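# Slide three sleeves onto separate pins, band down

## Task

Three sleeves will be delivered. Place each on a different pin with its coloured band at the bottom, slide it fully down until it sits on the table, and release it. A sleeve must not land on a pin's rim, and you must not release one that is only perched on a pin's tip; if either happens, lift it away from all the pins and try again, since one that settles from that state can fail. Nothing may still be held up by the robot when you finish, nothing may be put or knocked off the table, and the arm and hand should end hanging free, in contact with nothing, while the scene settles.

## Robot and tools

Robot: a single arm with a two-finger gripper. The fingers point along the gripper's own +x axis and close along its y axis. end_effector_position is the spot between the finger pads, roughly 3 to 4 cm short of the fingertips. An occasional outside nudge may move a loose object.

Frame: the scene frame has its origin on the table surface directly under the arm base, +z up, and +y to the left when facing along +x. The base itself may be slightly tilted. Reported hand position can be a little off, more so when reaching far.

Tools.
execute_actions takes "actions", a list with zero or one item, and optional "pictures" (boolean). An empty list returns the current state with images. One item with "rows" (1 to 15 rows) and "steps" (1 to 15, default 15; each step is 1/30 s) is an action; if there are fewer rows than steps the last row repeats. One item with only "steps" (up to 300) is a wait, counted from the previous result, including your thinking time. An action needs at least 6 steps. A refused call moves nothing.

Each row is 8 numbers, one arm only: x, y, z, qw, qx, qy, qz, opening. x, y, z is an absolute target position for the hand point, in metres, scene frame. qw, qx, qy, qz is an absolute target orientation, scalar first, scene frame. So a row is a pose, not an offset. A target more than 0.6 m away from the last reported position along any gripper axis is refused. Send the wanted quaternion in every row; do not copy the reported one, which may have drifted. opening runs from -1 to 1: +1 is fully open (0.088 m), empty fingers touch near -0.80, and values below that change nothing. Closing from fully open takes about 0.5 s or more.

move: "target" is one such 8-number row (absolute pose plus opening, scene frame); "speed" is the path's top speed in m/s, 0.002 to 0.5, default 0.25, with turning capped at twice that value in rad/s. The hand follows a straight line lasting 0.5 to 10 s (longer paths are cut at 10 s), rotating the short way. It does not avoid obstacles, and the real hand can lag, deviate, or overshoot the speed, especially with a nearly straight arm. The opening is applied at the start. Faster motion and aiming further past a contact mean harder impacts and pushes. The result adds a "move:" line: done (settled near target) or off_target, moving, held, fault, plus any limits (paced = the pose was clipped; held = a safety check blocked some steps, after which the arm may lurch faster), and the distance remaining.

wait: "seconds" from 0 to 10; sends nothing new.
zoom_image: "camera" (cam_head_left, cam_head_right, cam_high, cam_low, cam_wrist) and "region" [x0, y0, x1, y1] in pixels of that camera's last image, origin top-left, at most 504 by 504.
show_instructions: no arguments; shows the reference pages.
finished_scene: "scene" is the number of the current scene; it ends it irreversibly and reports success. Replying with no tool call ends everything.

Control behaviour: each step the commanded pose is clipped to within 70 mm and 16 degrees of the measured pose, then damped inverse kinematics drives the joints, favouring position over orientation. After an action ends the arm only continues to the last clipped pose, so long moves need follow-up commands; check the result's pose. Joint friction can leave the hand short or slightly tilted, and tiny moves may not happen; check and correct tilt. The last 6 steps of an action run after its result is returned, while you think; results without such pending steps show a "Hand target" line.

Result lines: state gives pose and linear/angular velocities. Joint positions and velocities list waist, shoulder, elbow, wrist pitch, wrist yaw, wrist roll (rad), then finger gap (m). Ranges: waist -3.054 to 3.054, shoulder 0 to 3.142, elbow 0 to 2.356, wrist pitch and yaw -1.571 to 1.571, wrist roll -3.142 to 3.142. grip_measured is the measured opening on the command scale; to hold something, command an opening clearly below it (lower squeezes harder, up to about 34 N per pad; a fast close can squeeze harder or bounce open). Readings may be off by about 1 mm. "pose unreachable" and HELD mark steps changed or blocked by the clearance check (the mount counts as arm). Torques are noisy, offset and nonzero in free air.

Hazards: if contact torque hits a load limit (waist 17.4, shoulder 21.6, elbow 21.5, wrist pitch 5.67, wrist yaw 5.65, wrist roll 5.3 N m, held weight included) the arm halts 10 s and drops the rest of the call. Holding loads heats motors; MOTOR HOT appears from 50 °C, and at 95 °C an OVER-TEMPERATURE FAULT holds the arm, which may go limp if it does not cool. Avoid drops, slips, slams, hard hits, heavy pressing and knocking anything off the table. Lower sleeves gently over pins, keep them upright, and finish by lifting the open hand clear.

Each tool is called after "Emit:" by a JSON object that holds its "op" and its "data", one argument or row to a line.

Reference images:

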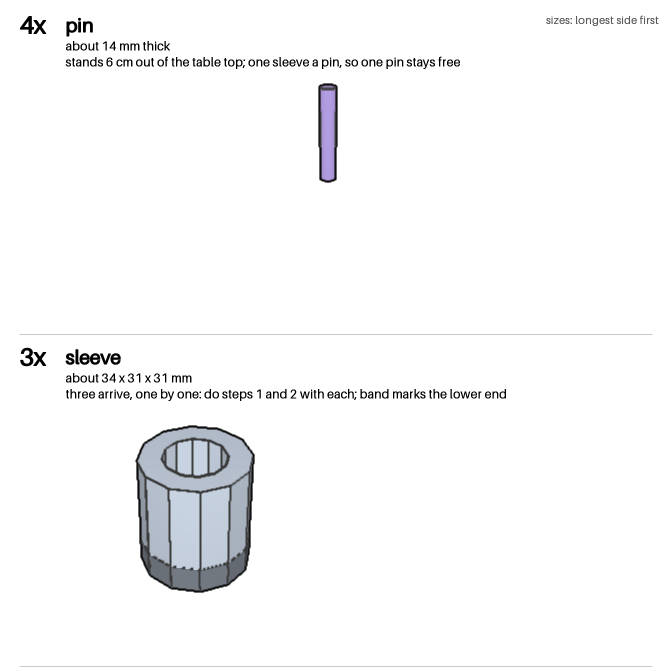

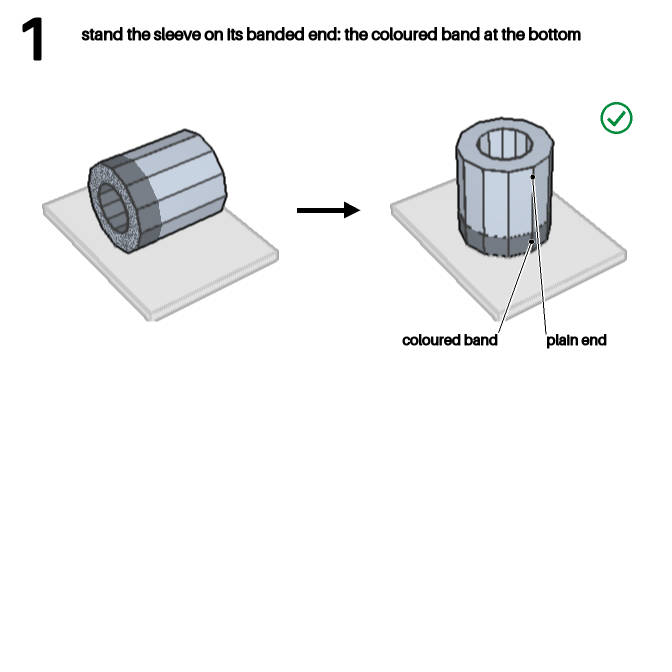

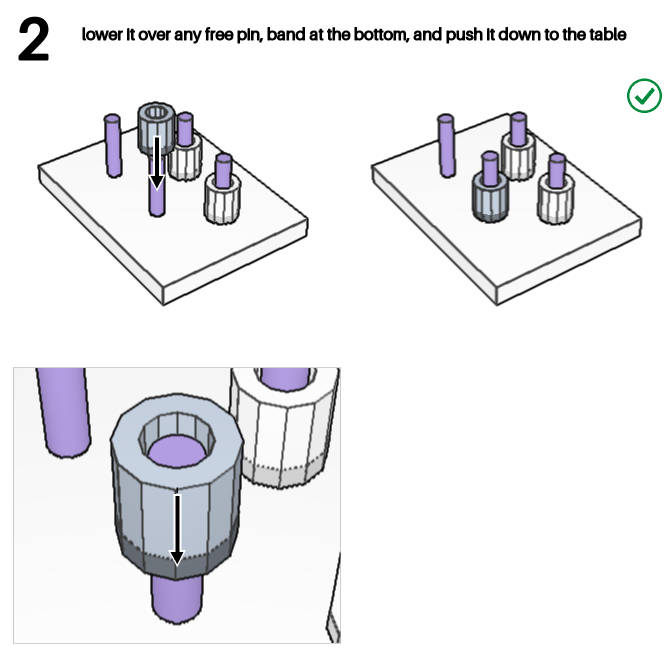

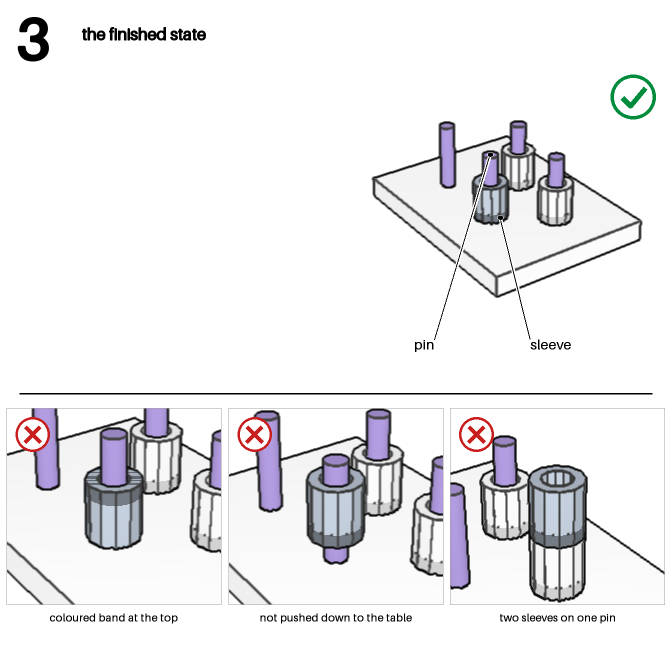

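## Session

Emit:
{"op": "execute_actions", "data": {
  "actions": []
}}

Scene clock: 0.00 s of 4600.00 s.
end_effector_position=(+0.1449, -0.1959, +0.2824) grip_measured=+0.838 end_effector_quat_wxyz=(+0.591, -0.481, +0.379, +0.525) end_effector_velocity=(-0.002, +0.006, +0.000) end_effector_angular_velocity=(+0.026, +0.003, +0.003)
Joint positions: [-0.97   1.679  1.048 -1.131 -0.284 -2.748  0.08 ]
Joint velocities: [-0.002 -0.002 -0.007 -0.022 -0.007 -0.007 -0.   ]
Joint torques (N m, as the arm reports them, + toward a larger angle): no reading
Motor temperatures (°C, as the motors report them): [24 23 23 24 23 24]
Heat: hottest waist 24 °C (+0.0 °C/min).
Hand target: +0.145, -0.196, +0.282; +0.591, -0.482, +0.379, +0.525

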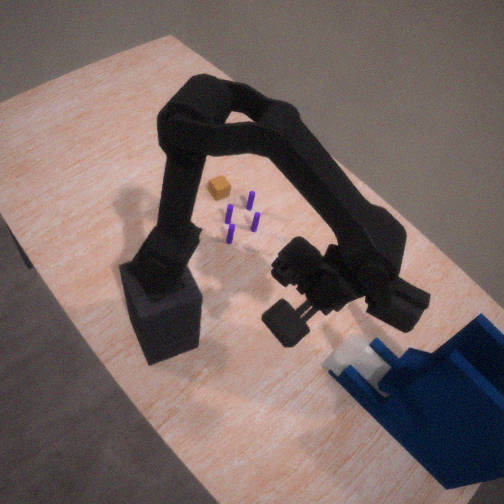

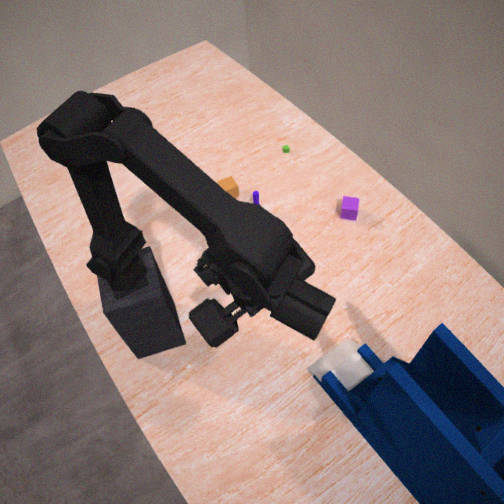

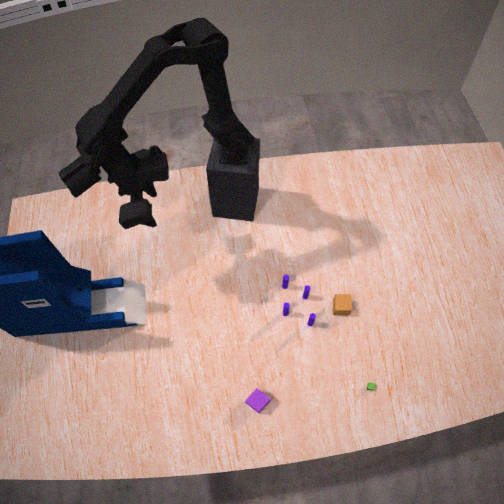

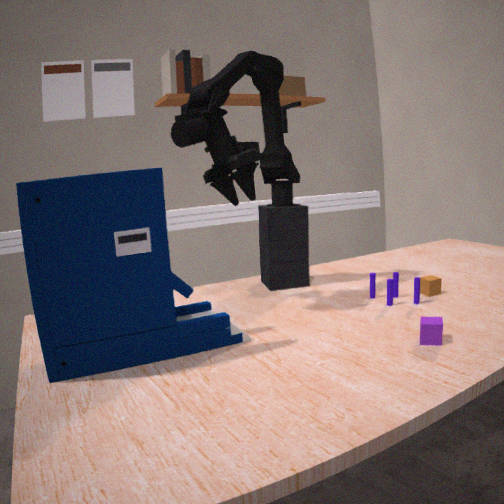

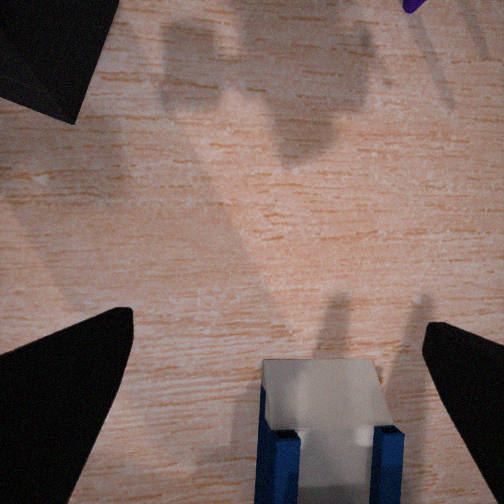

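Emit:
{"op": "move", "data": {
  "target": [0.2,0.08,0.25,0.7071,0,0.7071,0,1],
  "speed": 0.3
}}

Scene clock: 3.70 s of 4600.00 s.
end_effector_position=(+0.1970, +0.0785, +0.2483) grip_measured=+1.000 end_effector_quat_wxyz=(+0.709, +0.001, +0.706, +0.004) end_effector_velocity=(+0.000, +0.001, +0.001) end_effector_angular_velocity=(-0.008, +0.000, -0.015)
Joint positions: [ 0.496  1.411  0.724 -0.858 -0.032  0.348  0.088]
Joint velocities: [ 0.007  0.002  0.007 -0.007  0.007  0.022  0.   ]
Joint torques (N m, as the arm reports them, + toward a larger angle): [ 0.16 -3.08  7.19  0.04  0.15  0.2 ]
Motor temperatures (°C, as the motors report them): [24 24 24 24 23 24]
Heat: hottest waist 24 °C (+0.0 °C/min).
Hand target: +0.200, +0.080, +0.250; +0.710, +0.001, +0.704, +0.001
Off the commanded pose: 0.004 m, 0 deg.
Kept back: nothing.
move: done

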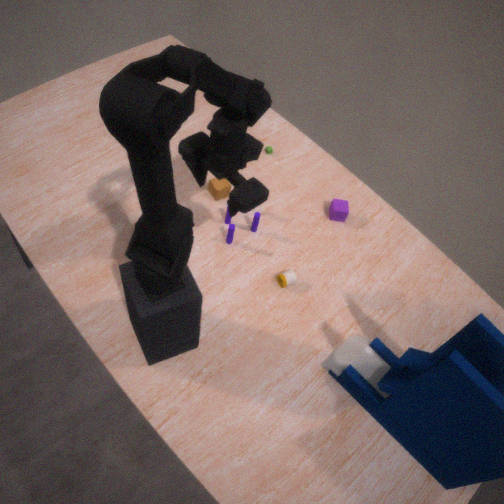

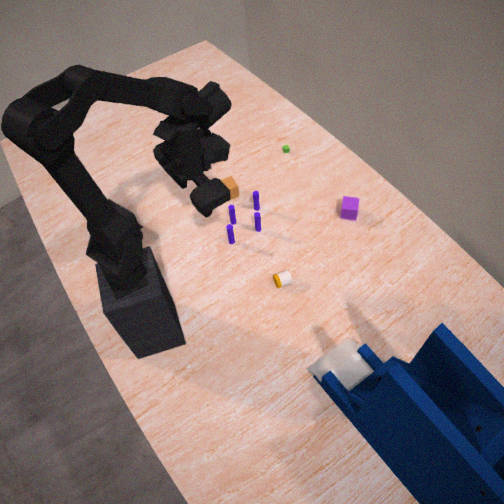

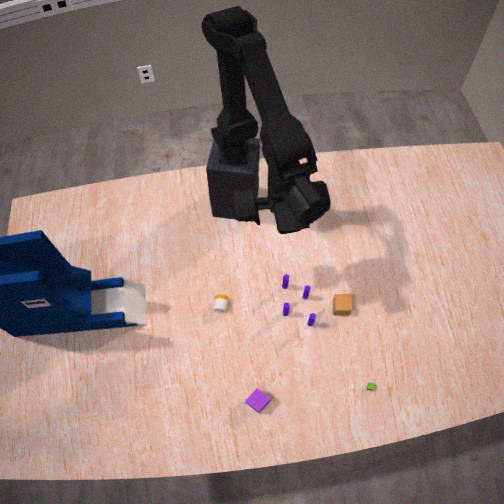

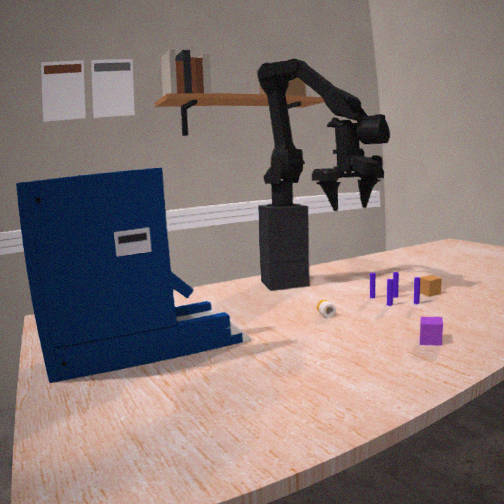

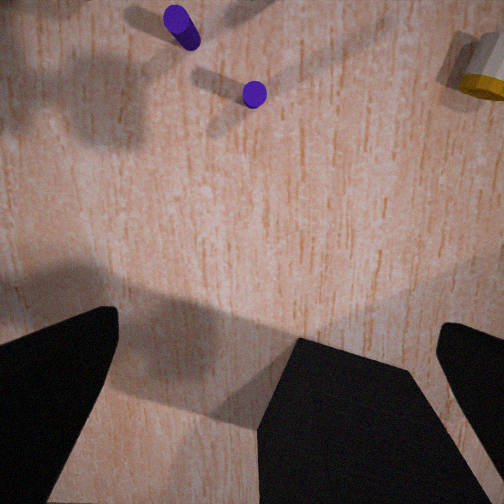

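Emit:
{"op": "move", "data": {
  "target": [0.26,-0.07,0.15,0.7071,0,0.7071,0,1],
  "speed": 0.3
}}

Scene clock: 6.10 s of 4600.00 s.
end_effector_position=(+0.2572, -0.0686, +0.1506) grip_measured=+1.000 end_effector_quat_wxyz=(+0.703, -0.001, +0.711, -0.004) end_effector_velocity=(-0.002, -0.000, -0.001) end_effector_angular_velocity=(+0.010, +0.010, -0.000)
Joint positions: [-0.123  1.924  0.783 -0.437 -0.026 -0.263  0.088]
Joint velocities: [-0.007  0.007  0.002 -0.007 -0.007 -0.007  0.   ]
Joint torques (N m, as the arm reports them, + toward a larger angle): [-0.54 -4.88  5.56  0.43 -0.15 -0.2 ]
Motor temperatures (°C, as the motors report them): [24 24 24 24 23 24]
Heat: hottest waist 24 °C (+0.0 °C/min).
Hand target: +0.260, -0.070, +0.150; +0.706, -0.001, +0.708, -0.001
Off the commanded pose: 0.003 m, 1 deg.
Kept back: nothing.
move: done

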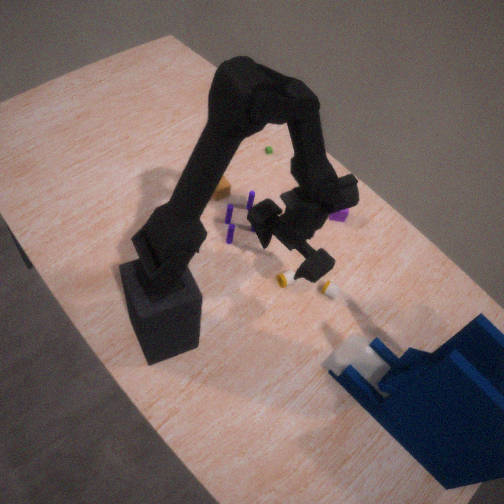

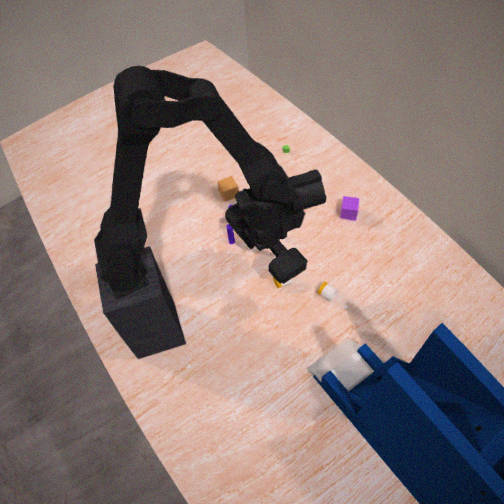

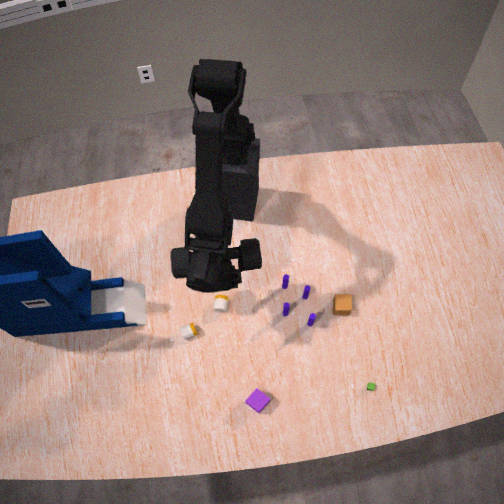

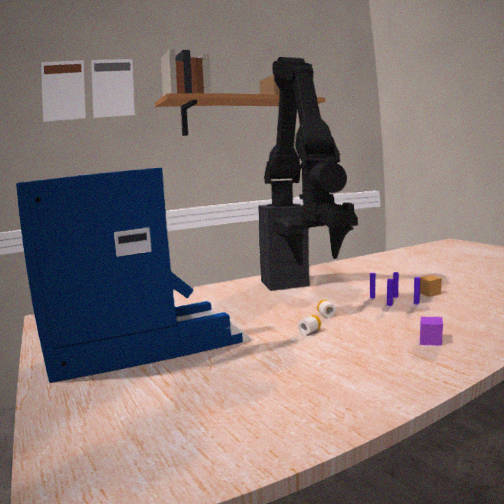

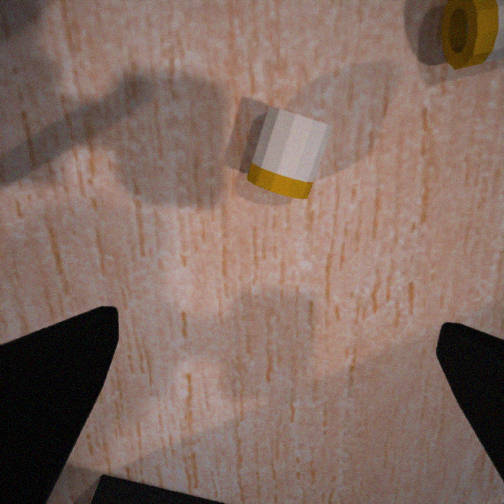

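Emit:
{"op": "move", "data": {
  "target": [0.331,-0.087,0.09,0.4968,0.098,0.8605,-0.0566,0.6],
  "speed": 0.2
}}

Scene clock: 9.00 s of 4600.00 s.
end_effector_position=(+0.3304, -0.0878, +0.0923) grip_measured=+0.600 end_effector_quat_wxyz=(+0.500, +0.094, +0.860, -0.054) end_effector_velocity=(+0.004, -0.001, +0.002) end_effector_angular_velocity=(+0.013, +0.009, -0.000)
Joint positions: [-0.109  2.66   1.738 -1.165 -0.013 -0.049  0.068]
Joint velocities: [-0.002  0.017  0.042 -0.037 -0.007 -0.007  0.   ]
Joint torques (N m, as the arm reports them, + toward a larger angle): [-0.2  -8.05  5.41 -1.1  -0.14  0.19]
Motor temperatures (°C, as the motors report them): [24 24 24 24 23 24]
Heat: hottest waist 24 °C (+0.0 °C/min).
Hand target: +0.331, -0.087, +0.090; +0.497, +0.097, +0.861, -0.055
Off the commanded pose: 0.003 m, 1 deg.
Kept back: nothing.
move: done

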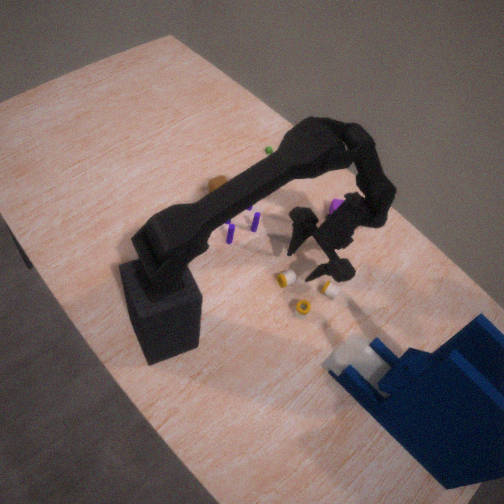

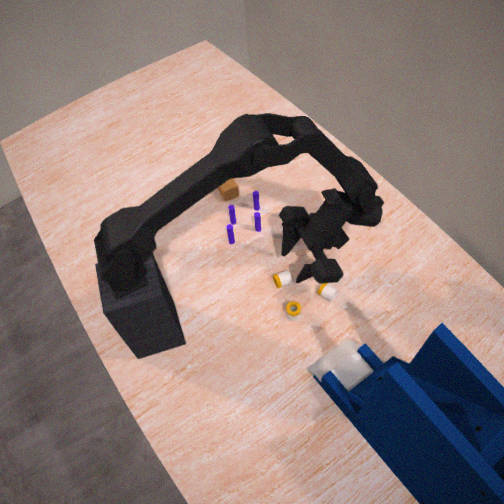

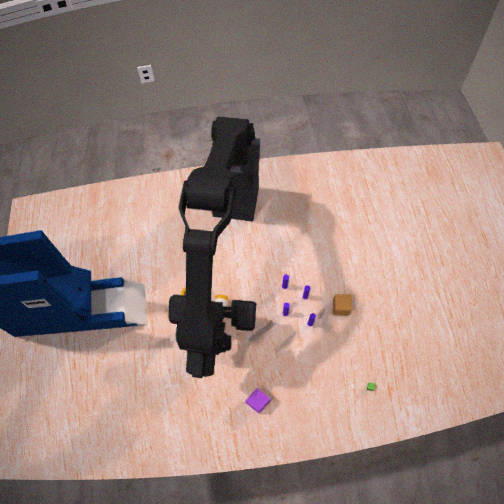

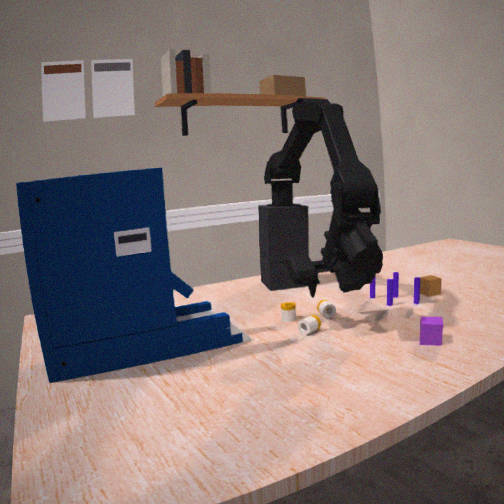

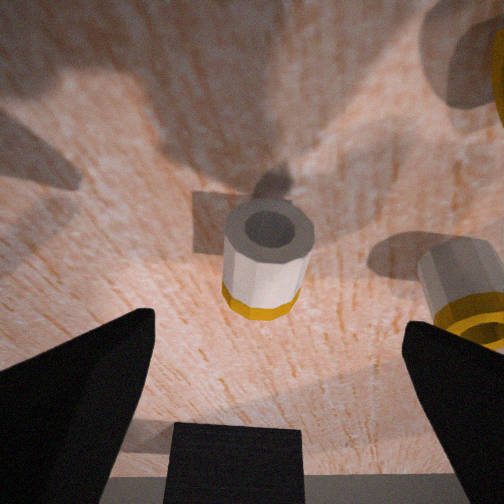

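Emit:
{"op": "move", "data": {
  "target": [0.300,-0.077,0.038,0.4968,0.098,0.8605,-0.0566,0.4],
  "speed": 0.08
}}

Scene clock: 10.43 s of 4600.00 s.
end_effector_position=(+0.3035, -0.0798, +0.0409) grip_measured=+0.400 end_effector_quat_wxyz=(+0.501, +0.095, +0.858, -0.056) end_effector_velocity=(-0.000, -0.002, +0.002) end_effector_angular_velocity=(-0.002, +0.003, +0.007)
Joint positions: [-0.102  2.722  1.597 -0.957 -0.018 -0.038  0.059]
Joint velocities: [-0.002 -0.002  0.002 -0.007  0.007 -0.007  0.   ]
Joint torques (N m, as the arm reports them, + toward a larger angle): [-0.07 -7.74  3.33 -0.66 -0.14  0.18]
Motor temperatures (°C, as the motors report them): [24 25 24 24 23 24]
Heat: hottest shoulder 25 °C (+5.8 °C/min).
Hand target: +0.300, -0.077, +0.038; +0.497, +0.098, +0.860, -0.056
Off the commanded pose: 0.005 m, 1 deg.
Kept back: nothing.
move: done

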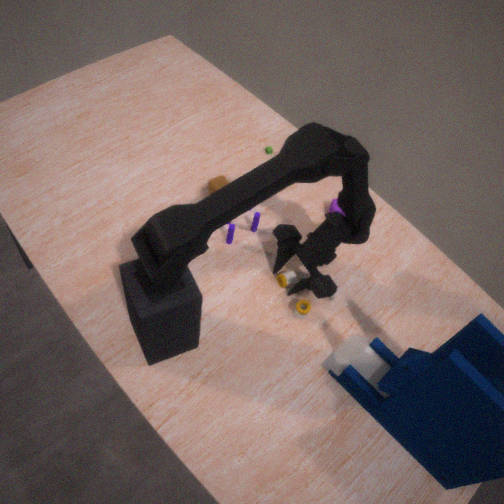

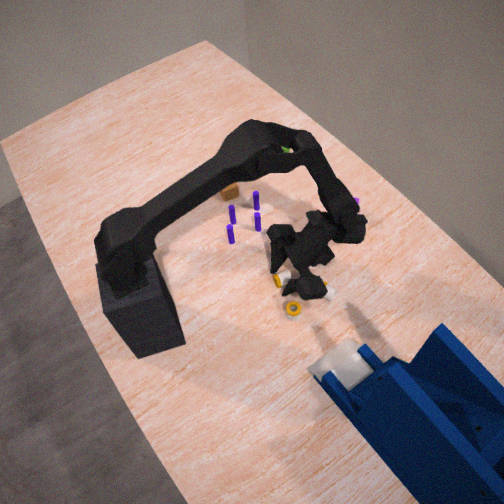

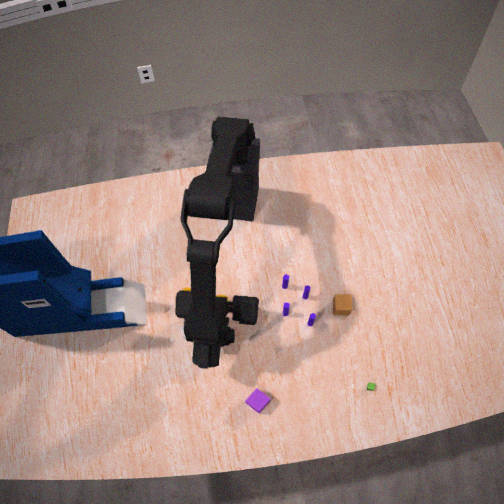

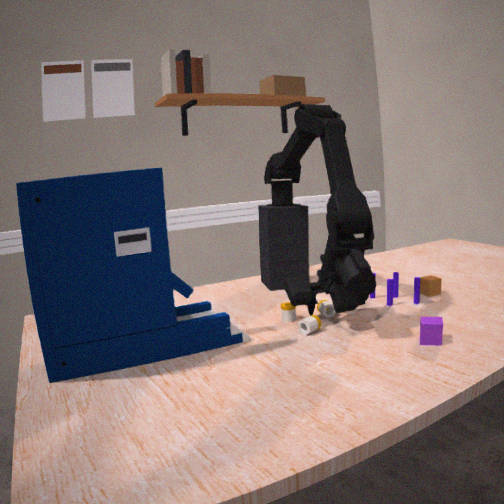

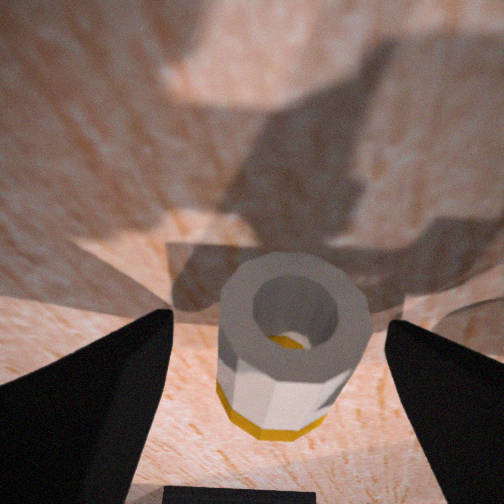

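Emit:
{"op": "move", "data": {
  "target": [0.297,-0.079,0.034,0.4968,0.098,0.8605,-0.0566,0.3],
  "speed": 0.03
}}

Emit:
{"op": "move", "data": {
  "target": [0.297,-0.079,0.034,0.4968,0.098,0.8605,-0.0566,-0.45],
  "speed": 0.03
}}

Scene clock: 11.37 s of 4600.00 s.
end_effector_position=(+0.3030, -0.0797, +0.0391) grip_measured=+0.301 end_effector_quat_wxyz=(+0.504, +0.095, +0.857, -0.056) end_effector_velocity=(-0.005, -0.002, +0.003) end_effector_angular_velocity=(+0.003, +0.022, +0.002)
Joint positions: [-0.102  2.722  1.59  -0.945 -0.018 -0.038  0.054]
Joint velocities: [-0.007 -0.002 -0.002 -0.022  0.007 -0.007 -0.   ]
Joint torques (N m, as the arm reports them, + toward a larger angle): [-0.55 -7.12  3.01 -0.25 -0.03  0.04]
Motor temperatures (°C, as the motors report them): [24 25 24 24 23 24]
Heat: hottest shoulder 25 °C (+5.3 °C/min).
Hand target: +0.297, -0.079, +0.034; +0.497, +0.098, +0.861, -0.057
Off the commanded pose: 0.008 m, 1 deg.
Kept back: nothing.
move: done

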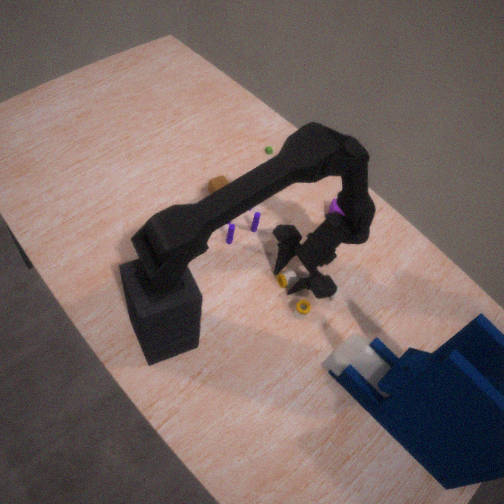

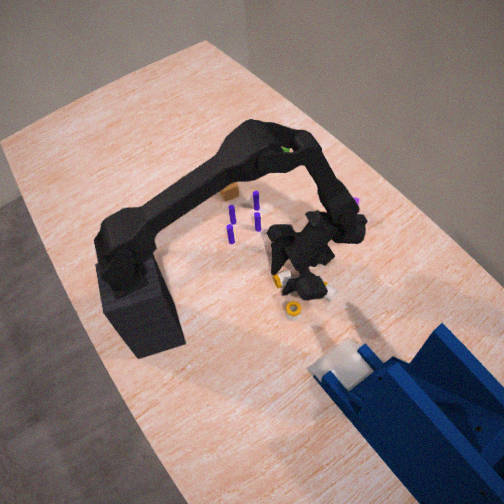

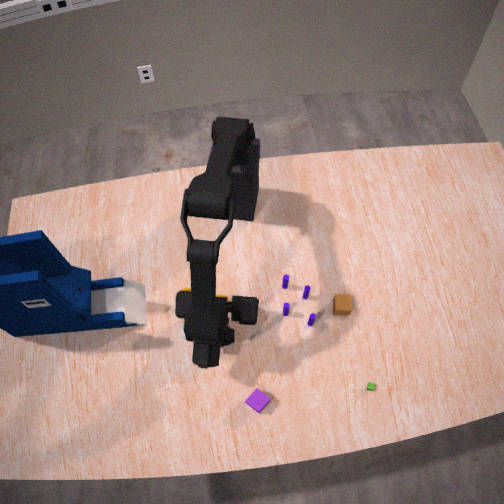

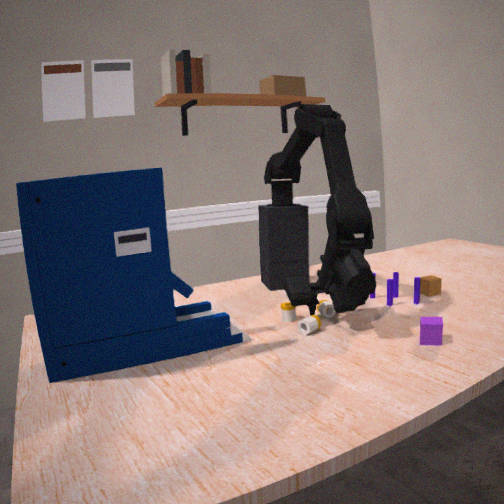

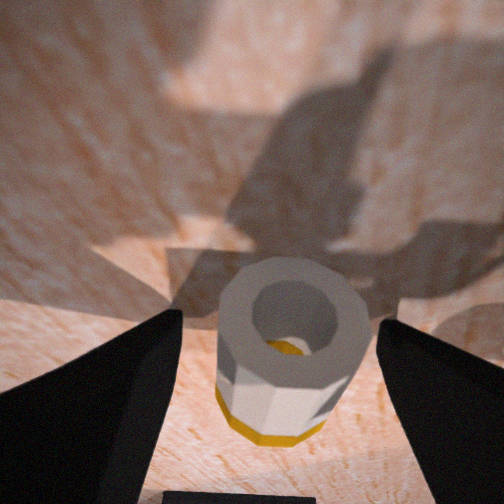

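Scene clock: 12.07 s of 4600.00 s.
end_effector_position=(+0.3023, -0.0804, +0.0390) grip_measured=-0.183 end_effector_quat_wxyz=(+0.503, +0.094, +0.857, -0.057) end_effector_velocity=(-0.003, +0.001, +0.001) end_effector_angular_velocity=(+0.013, +0.009, -0.000)
Joint positions: [-0.103  2.722  1.588 -0.945 -0.014 -0.038  0.03 ]
Joint velocities: [-0.002 -0.002 -0.007 -0.007 -0.007 -0.007  0.   ]
Joint torques (N m, as the arm reports them, + toward a larger angle): [-0.53 -7.16  3.15 -0.21 -0.14  0.03]
Motor temperatures (°C, as the motors report them): [24 25 24 24 23 24]
Heat: hottest shoulder 25 °C (+5.0 °C/min).
Hand target: +0.297, -0.079, +0.034; +0.497, +0.098, +0.860, -0.057
Off the commanded pose: 0.007 m, 1 deg.
Kept back: nothing.
move: done

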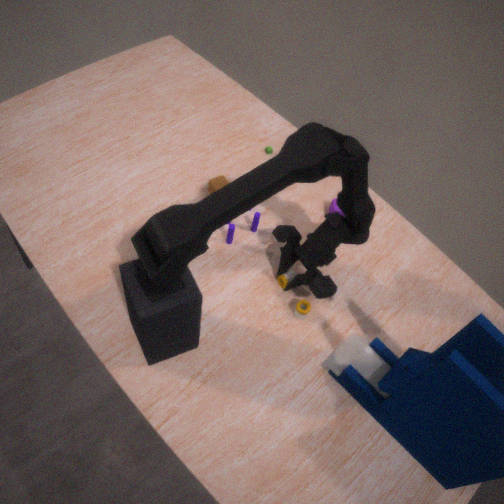

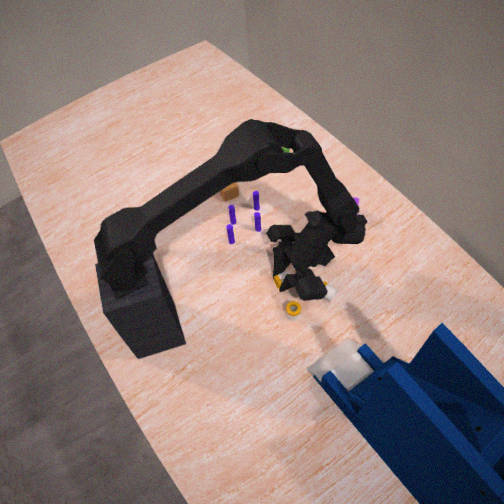

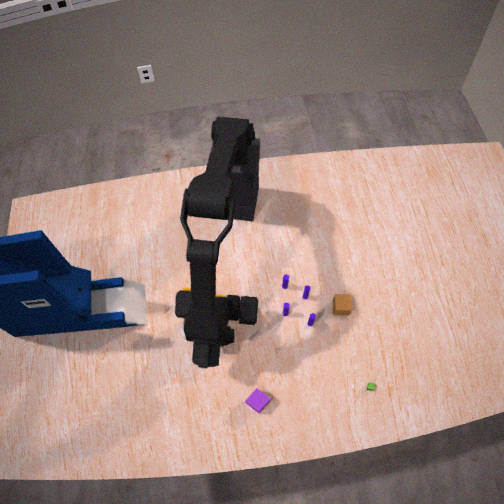

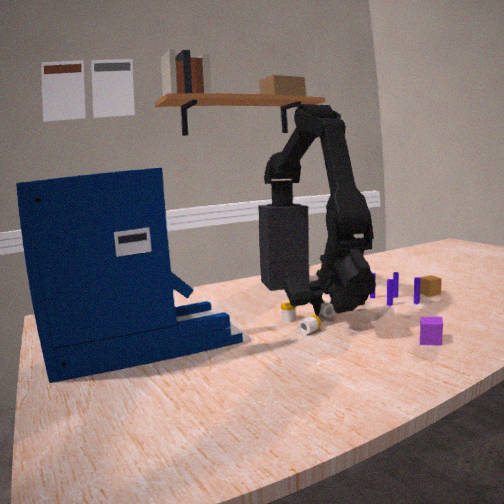

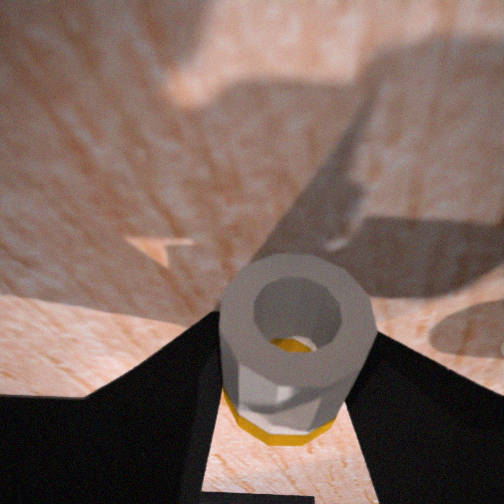

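Emit:
{"op": "move", "data": {
  "target": [0.32,-0.08,0.12,0.4968,0.098,0.8605,-0.0566,-0.45],
  "speed": 0.2
}}

Emit:
{"op": "move", "data": {
  "target": [0.38,-0.04,0.07,0.9657,0.0133,0.2543,-0.0506,-0.45],
  "speed": 0.4
}}

Scene clock: 13.47 s of 4600.00 s.
end_effector_position=(+0.3145, -0.0803, +0.1146) grip_measured=-0.186 end_effector_quat_wxyz=(+0.489, +0.097, +0.865, -0.055) end_effector_velocity=(-0.001, -0.002, +0.000) end_effector_angular_velocity=(-0.001, +0.008, +0.007)
Joint positions: [-0.103  2.569  1.641 -1.183 -0.017 -0.038  0.03 ]
Joint velocities: [-0.002  0.002  0.002 -0.007  0.007 -0.007  0.   ]
Joint torques (N m, as the arm reports them, + toward a larger angle): [-0.12 -9.98  5.34 -1.18 -0.13  0.14]
Motor temperatures (°C, as the motors report them): [24 26 24 24 23 24]
Heat: hottest shoulder 26 °C (+8.9 °C/min).
Hand target: +0.320, -0.080, +0.120; +0.497, +0.098, +0.860, -0.056
Off the commanded pose: 0.008 m, 1 deg.
Kept back: nothing.
move: done

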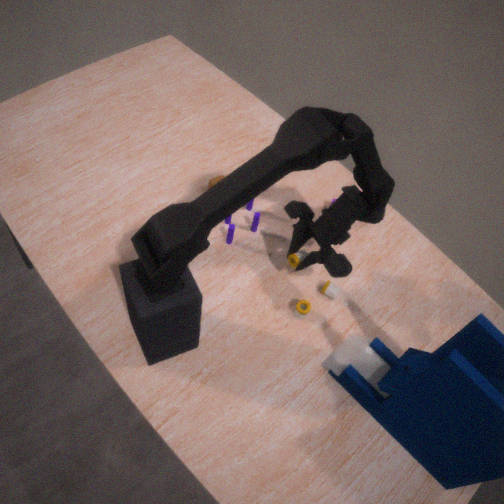

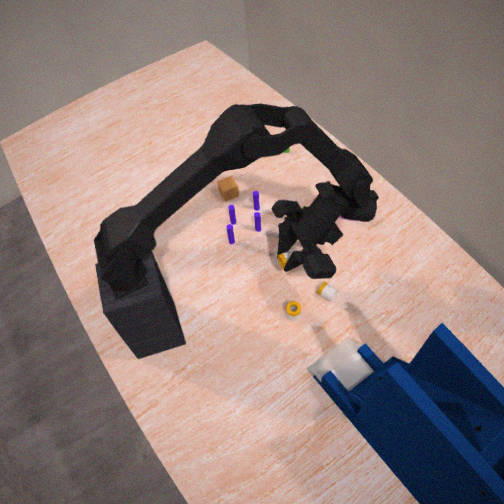

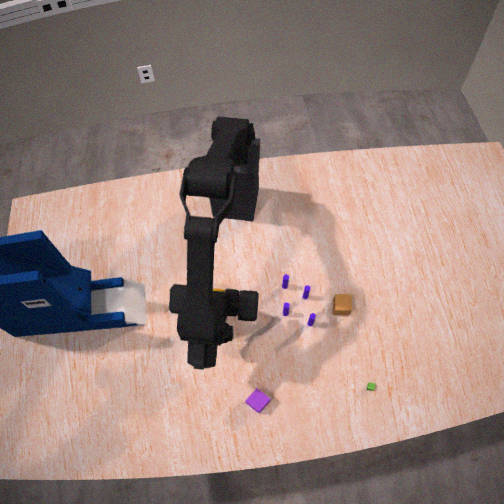

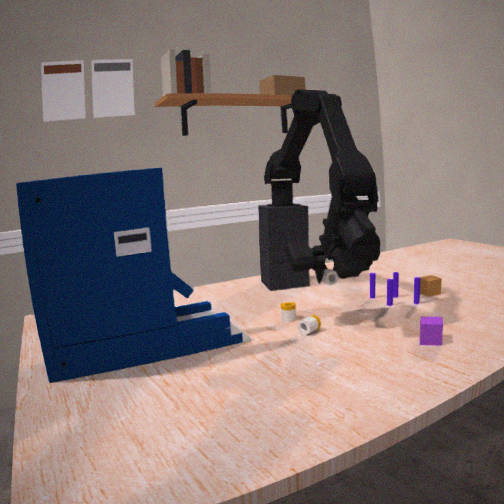

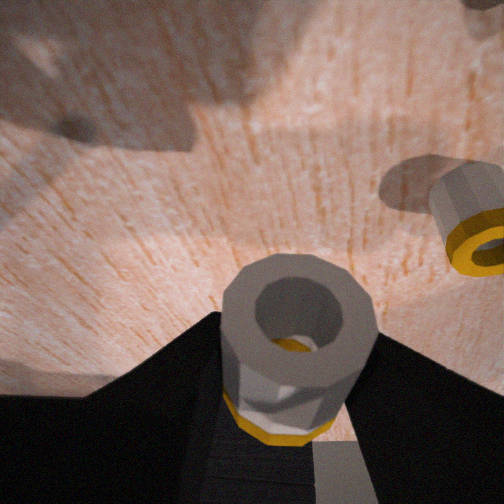

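Scene clock: 16.10 s of 4600.00 s.
end_effector_position=(+0.3798, -0.0401, +0.0712) grip_measured=-0.189 end_effector_quat_wxyz=(+0.964, +0.013, +0.260, -0.053) end_effector_velocity=(+0.000, +0.000, +0.000) end_effector_angular_velocity=(+0.009, -0.013, +0.001)
Joint positions: [ 0.051  2.729  0.644  1.564 -0.001  0.035  0.03 ]
Joint velocities: [-0.002  0.012  0.002  0.022 -0.007  0.007 -0.   ]
Joint torques (N m, as the arm reports them, + toward a larger angle): [-0.01 -5.59  1.93  2.15  0.15  0.19]
Motor temperatures (°C, as the motors report them): [24 26 24 24 23 24]
Heat: hottest shoulder 26 °C (+7.5 °C/min).
Hand target: +0.380, -0.040, +0.070; +0.964, +0.015, +0.259, -0.055
Off the commanded pose: 0.001 m, 1 deg.
joint sent to its limit — the command would take joint 4 (wrist pitch) past its upper limit, so that joint was sent only as far as its limit.
Kept back: nothing.
move: done

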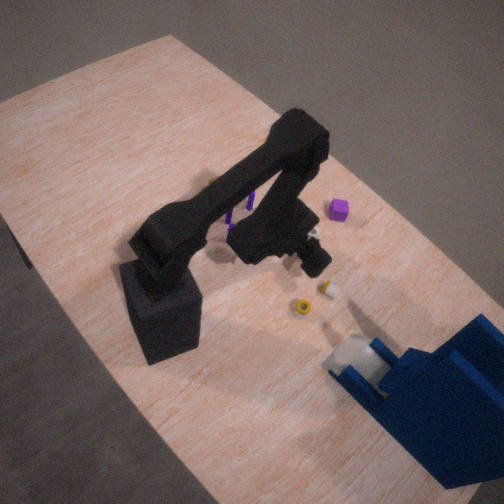

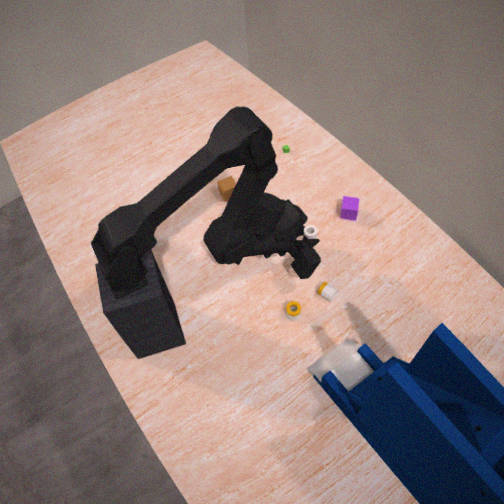

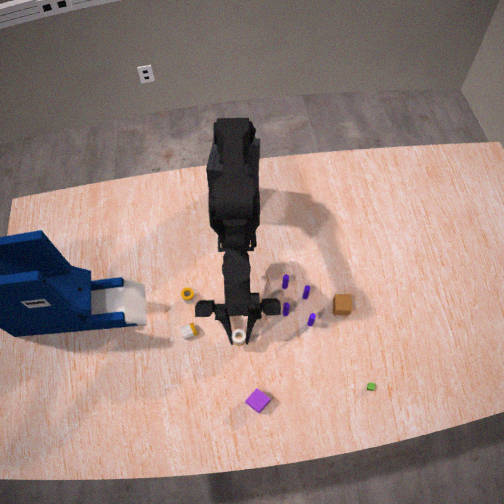

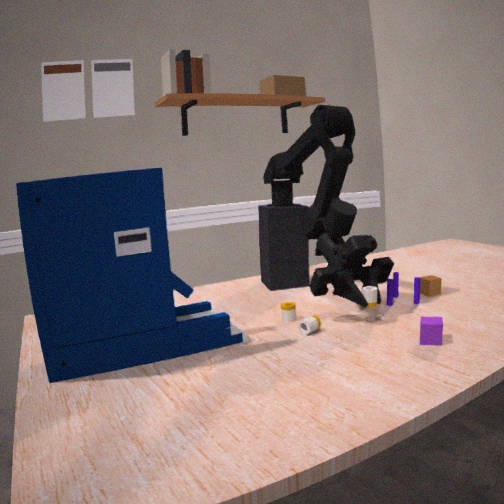

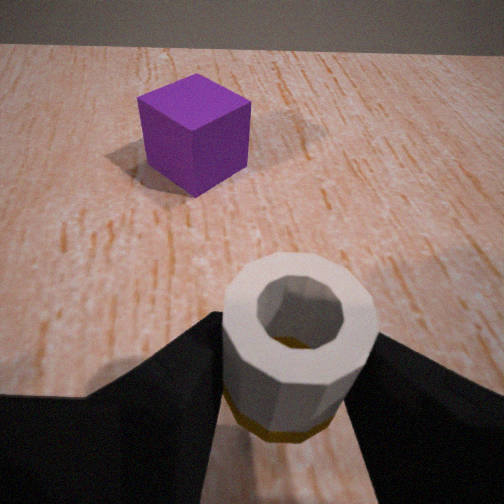

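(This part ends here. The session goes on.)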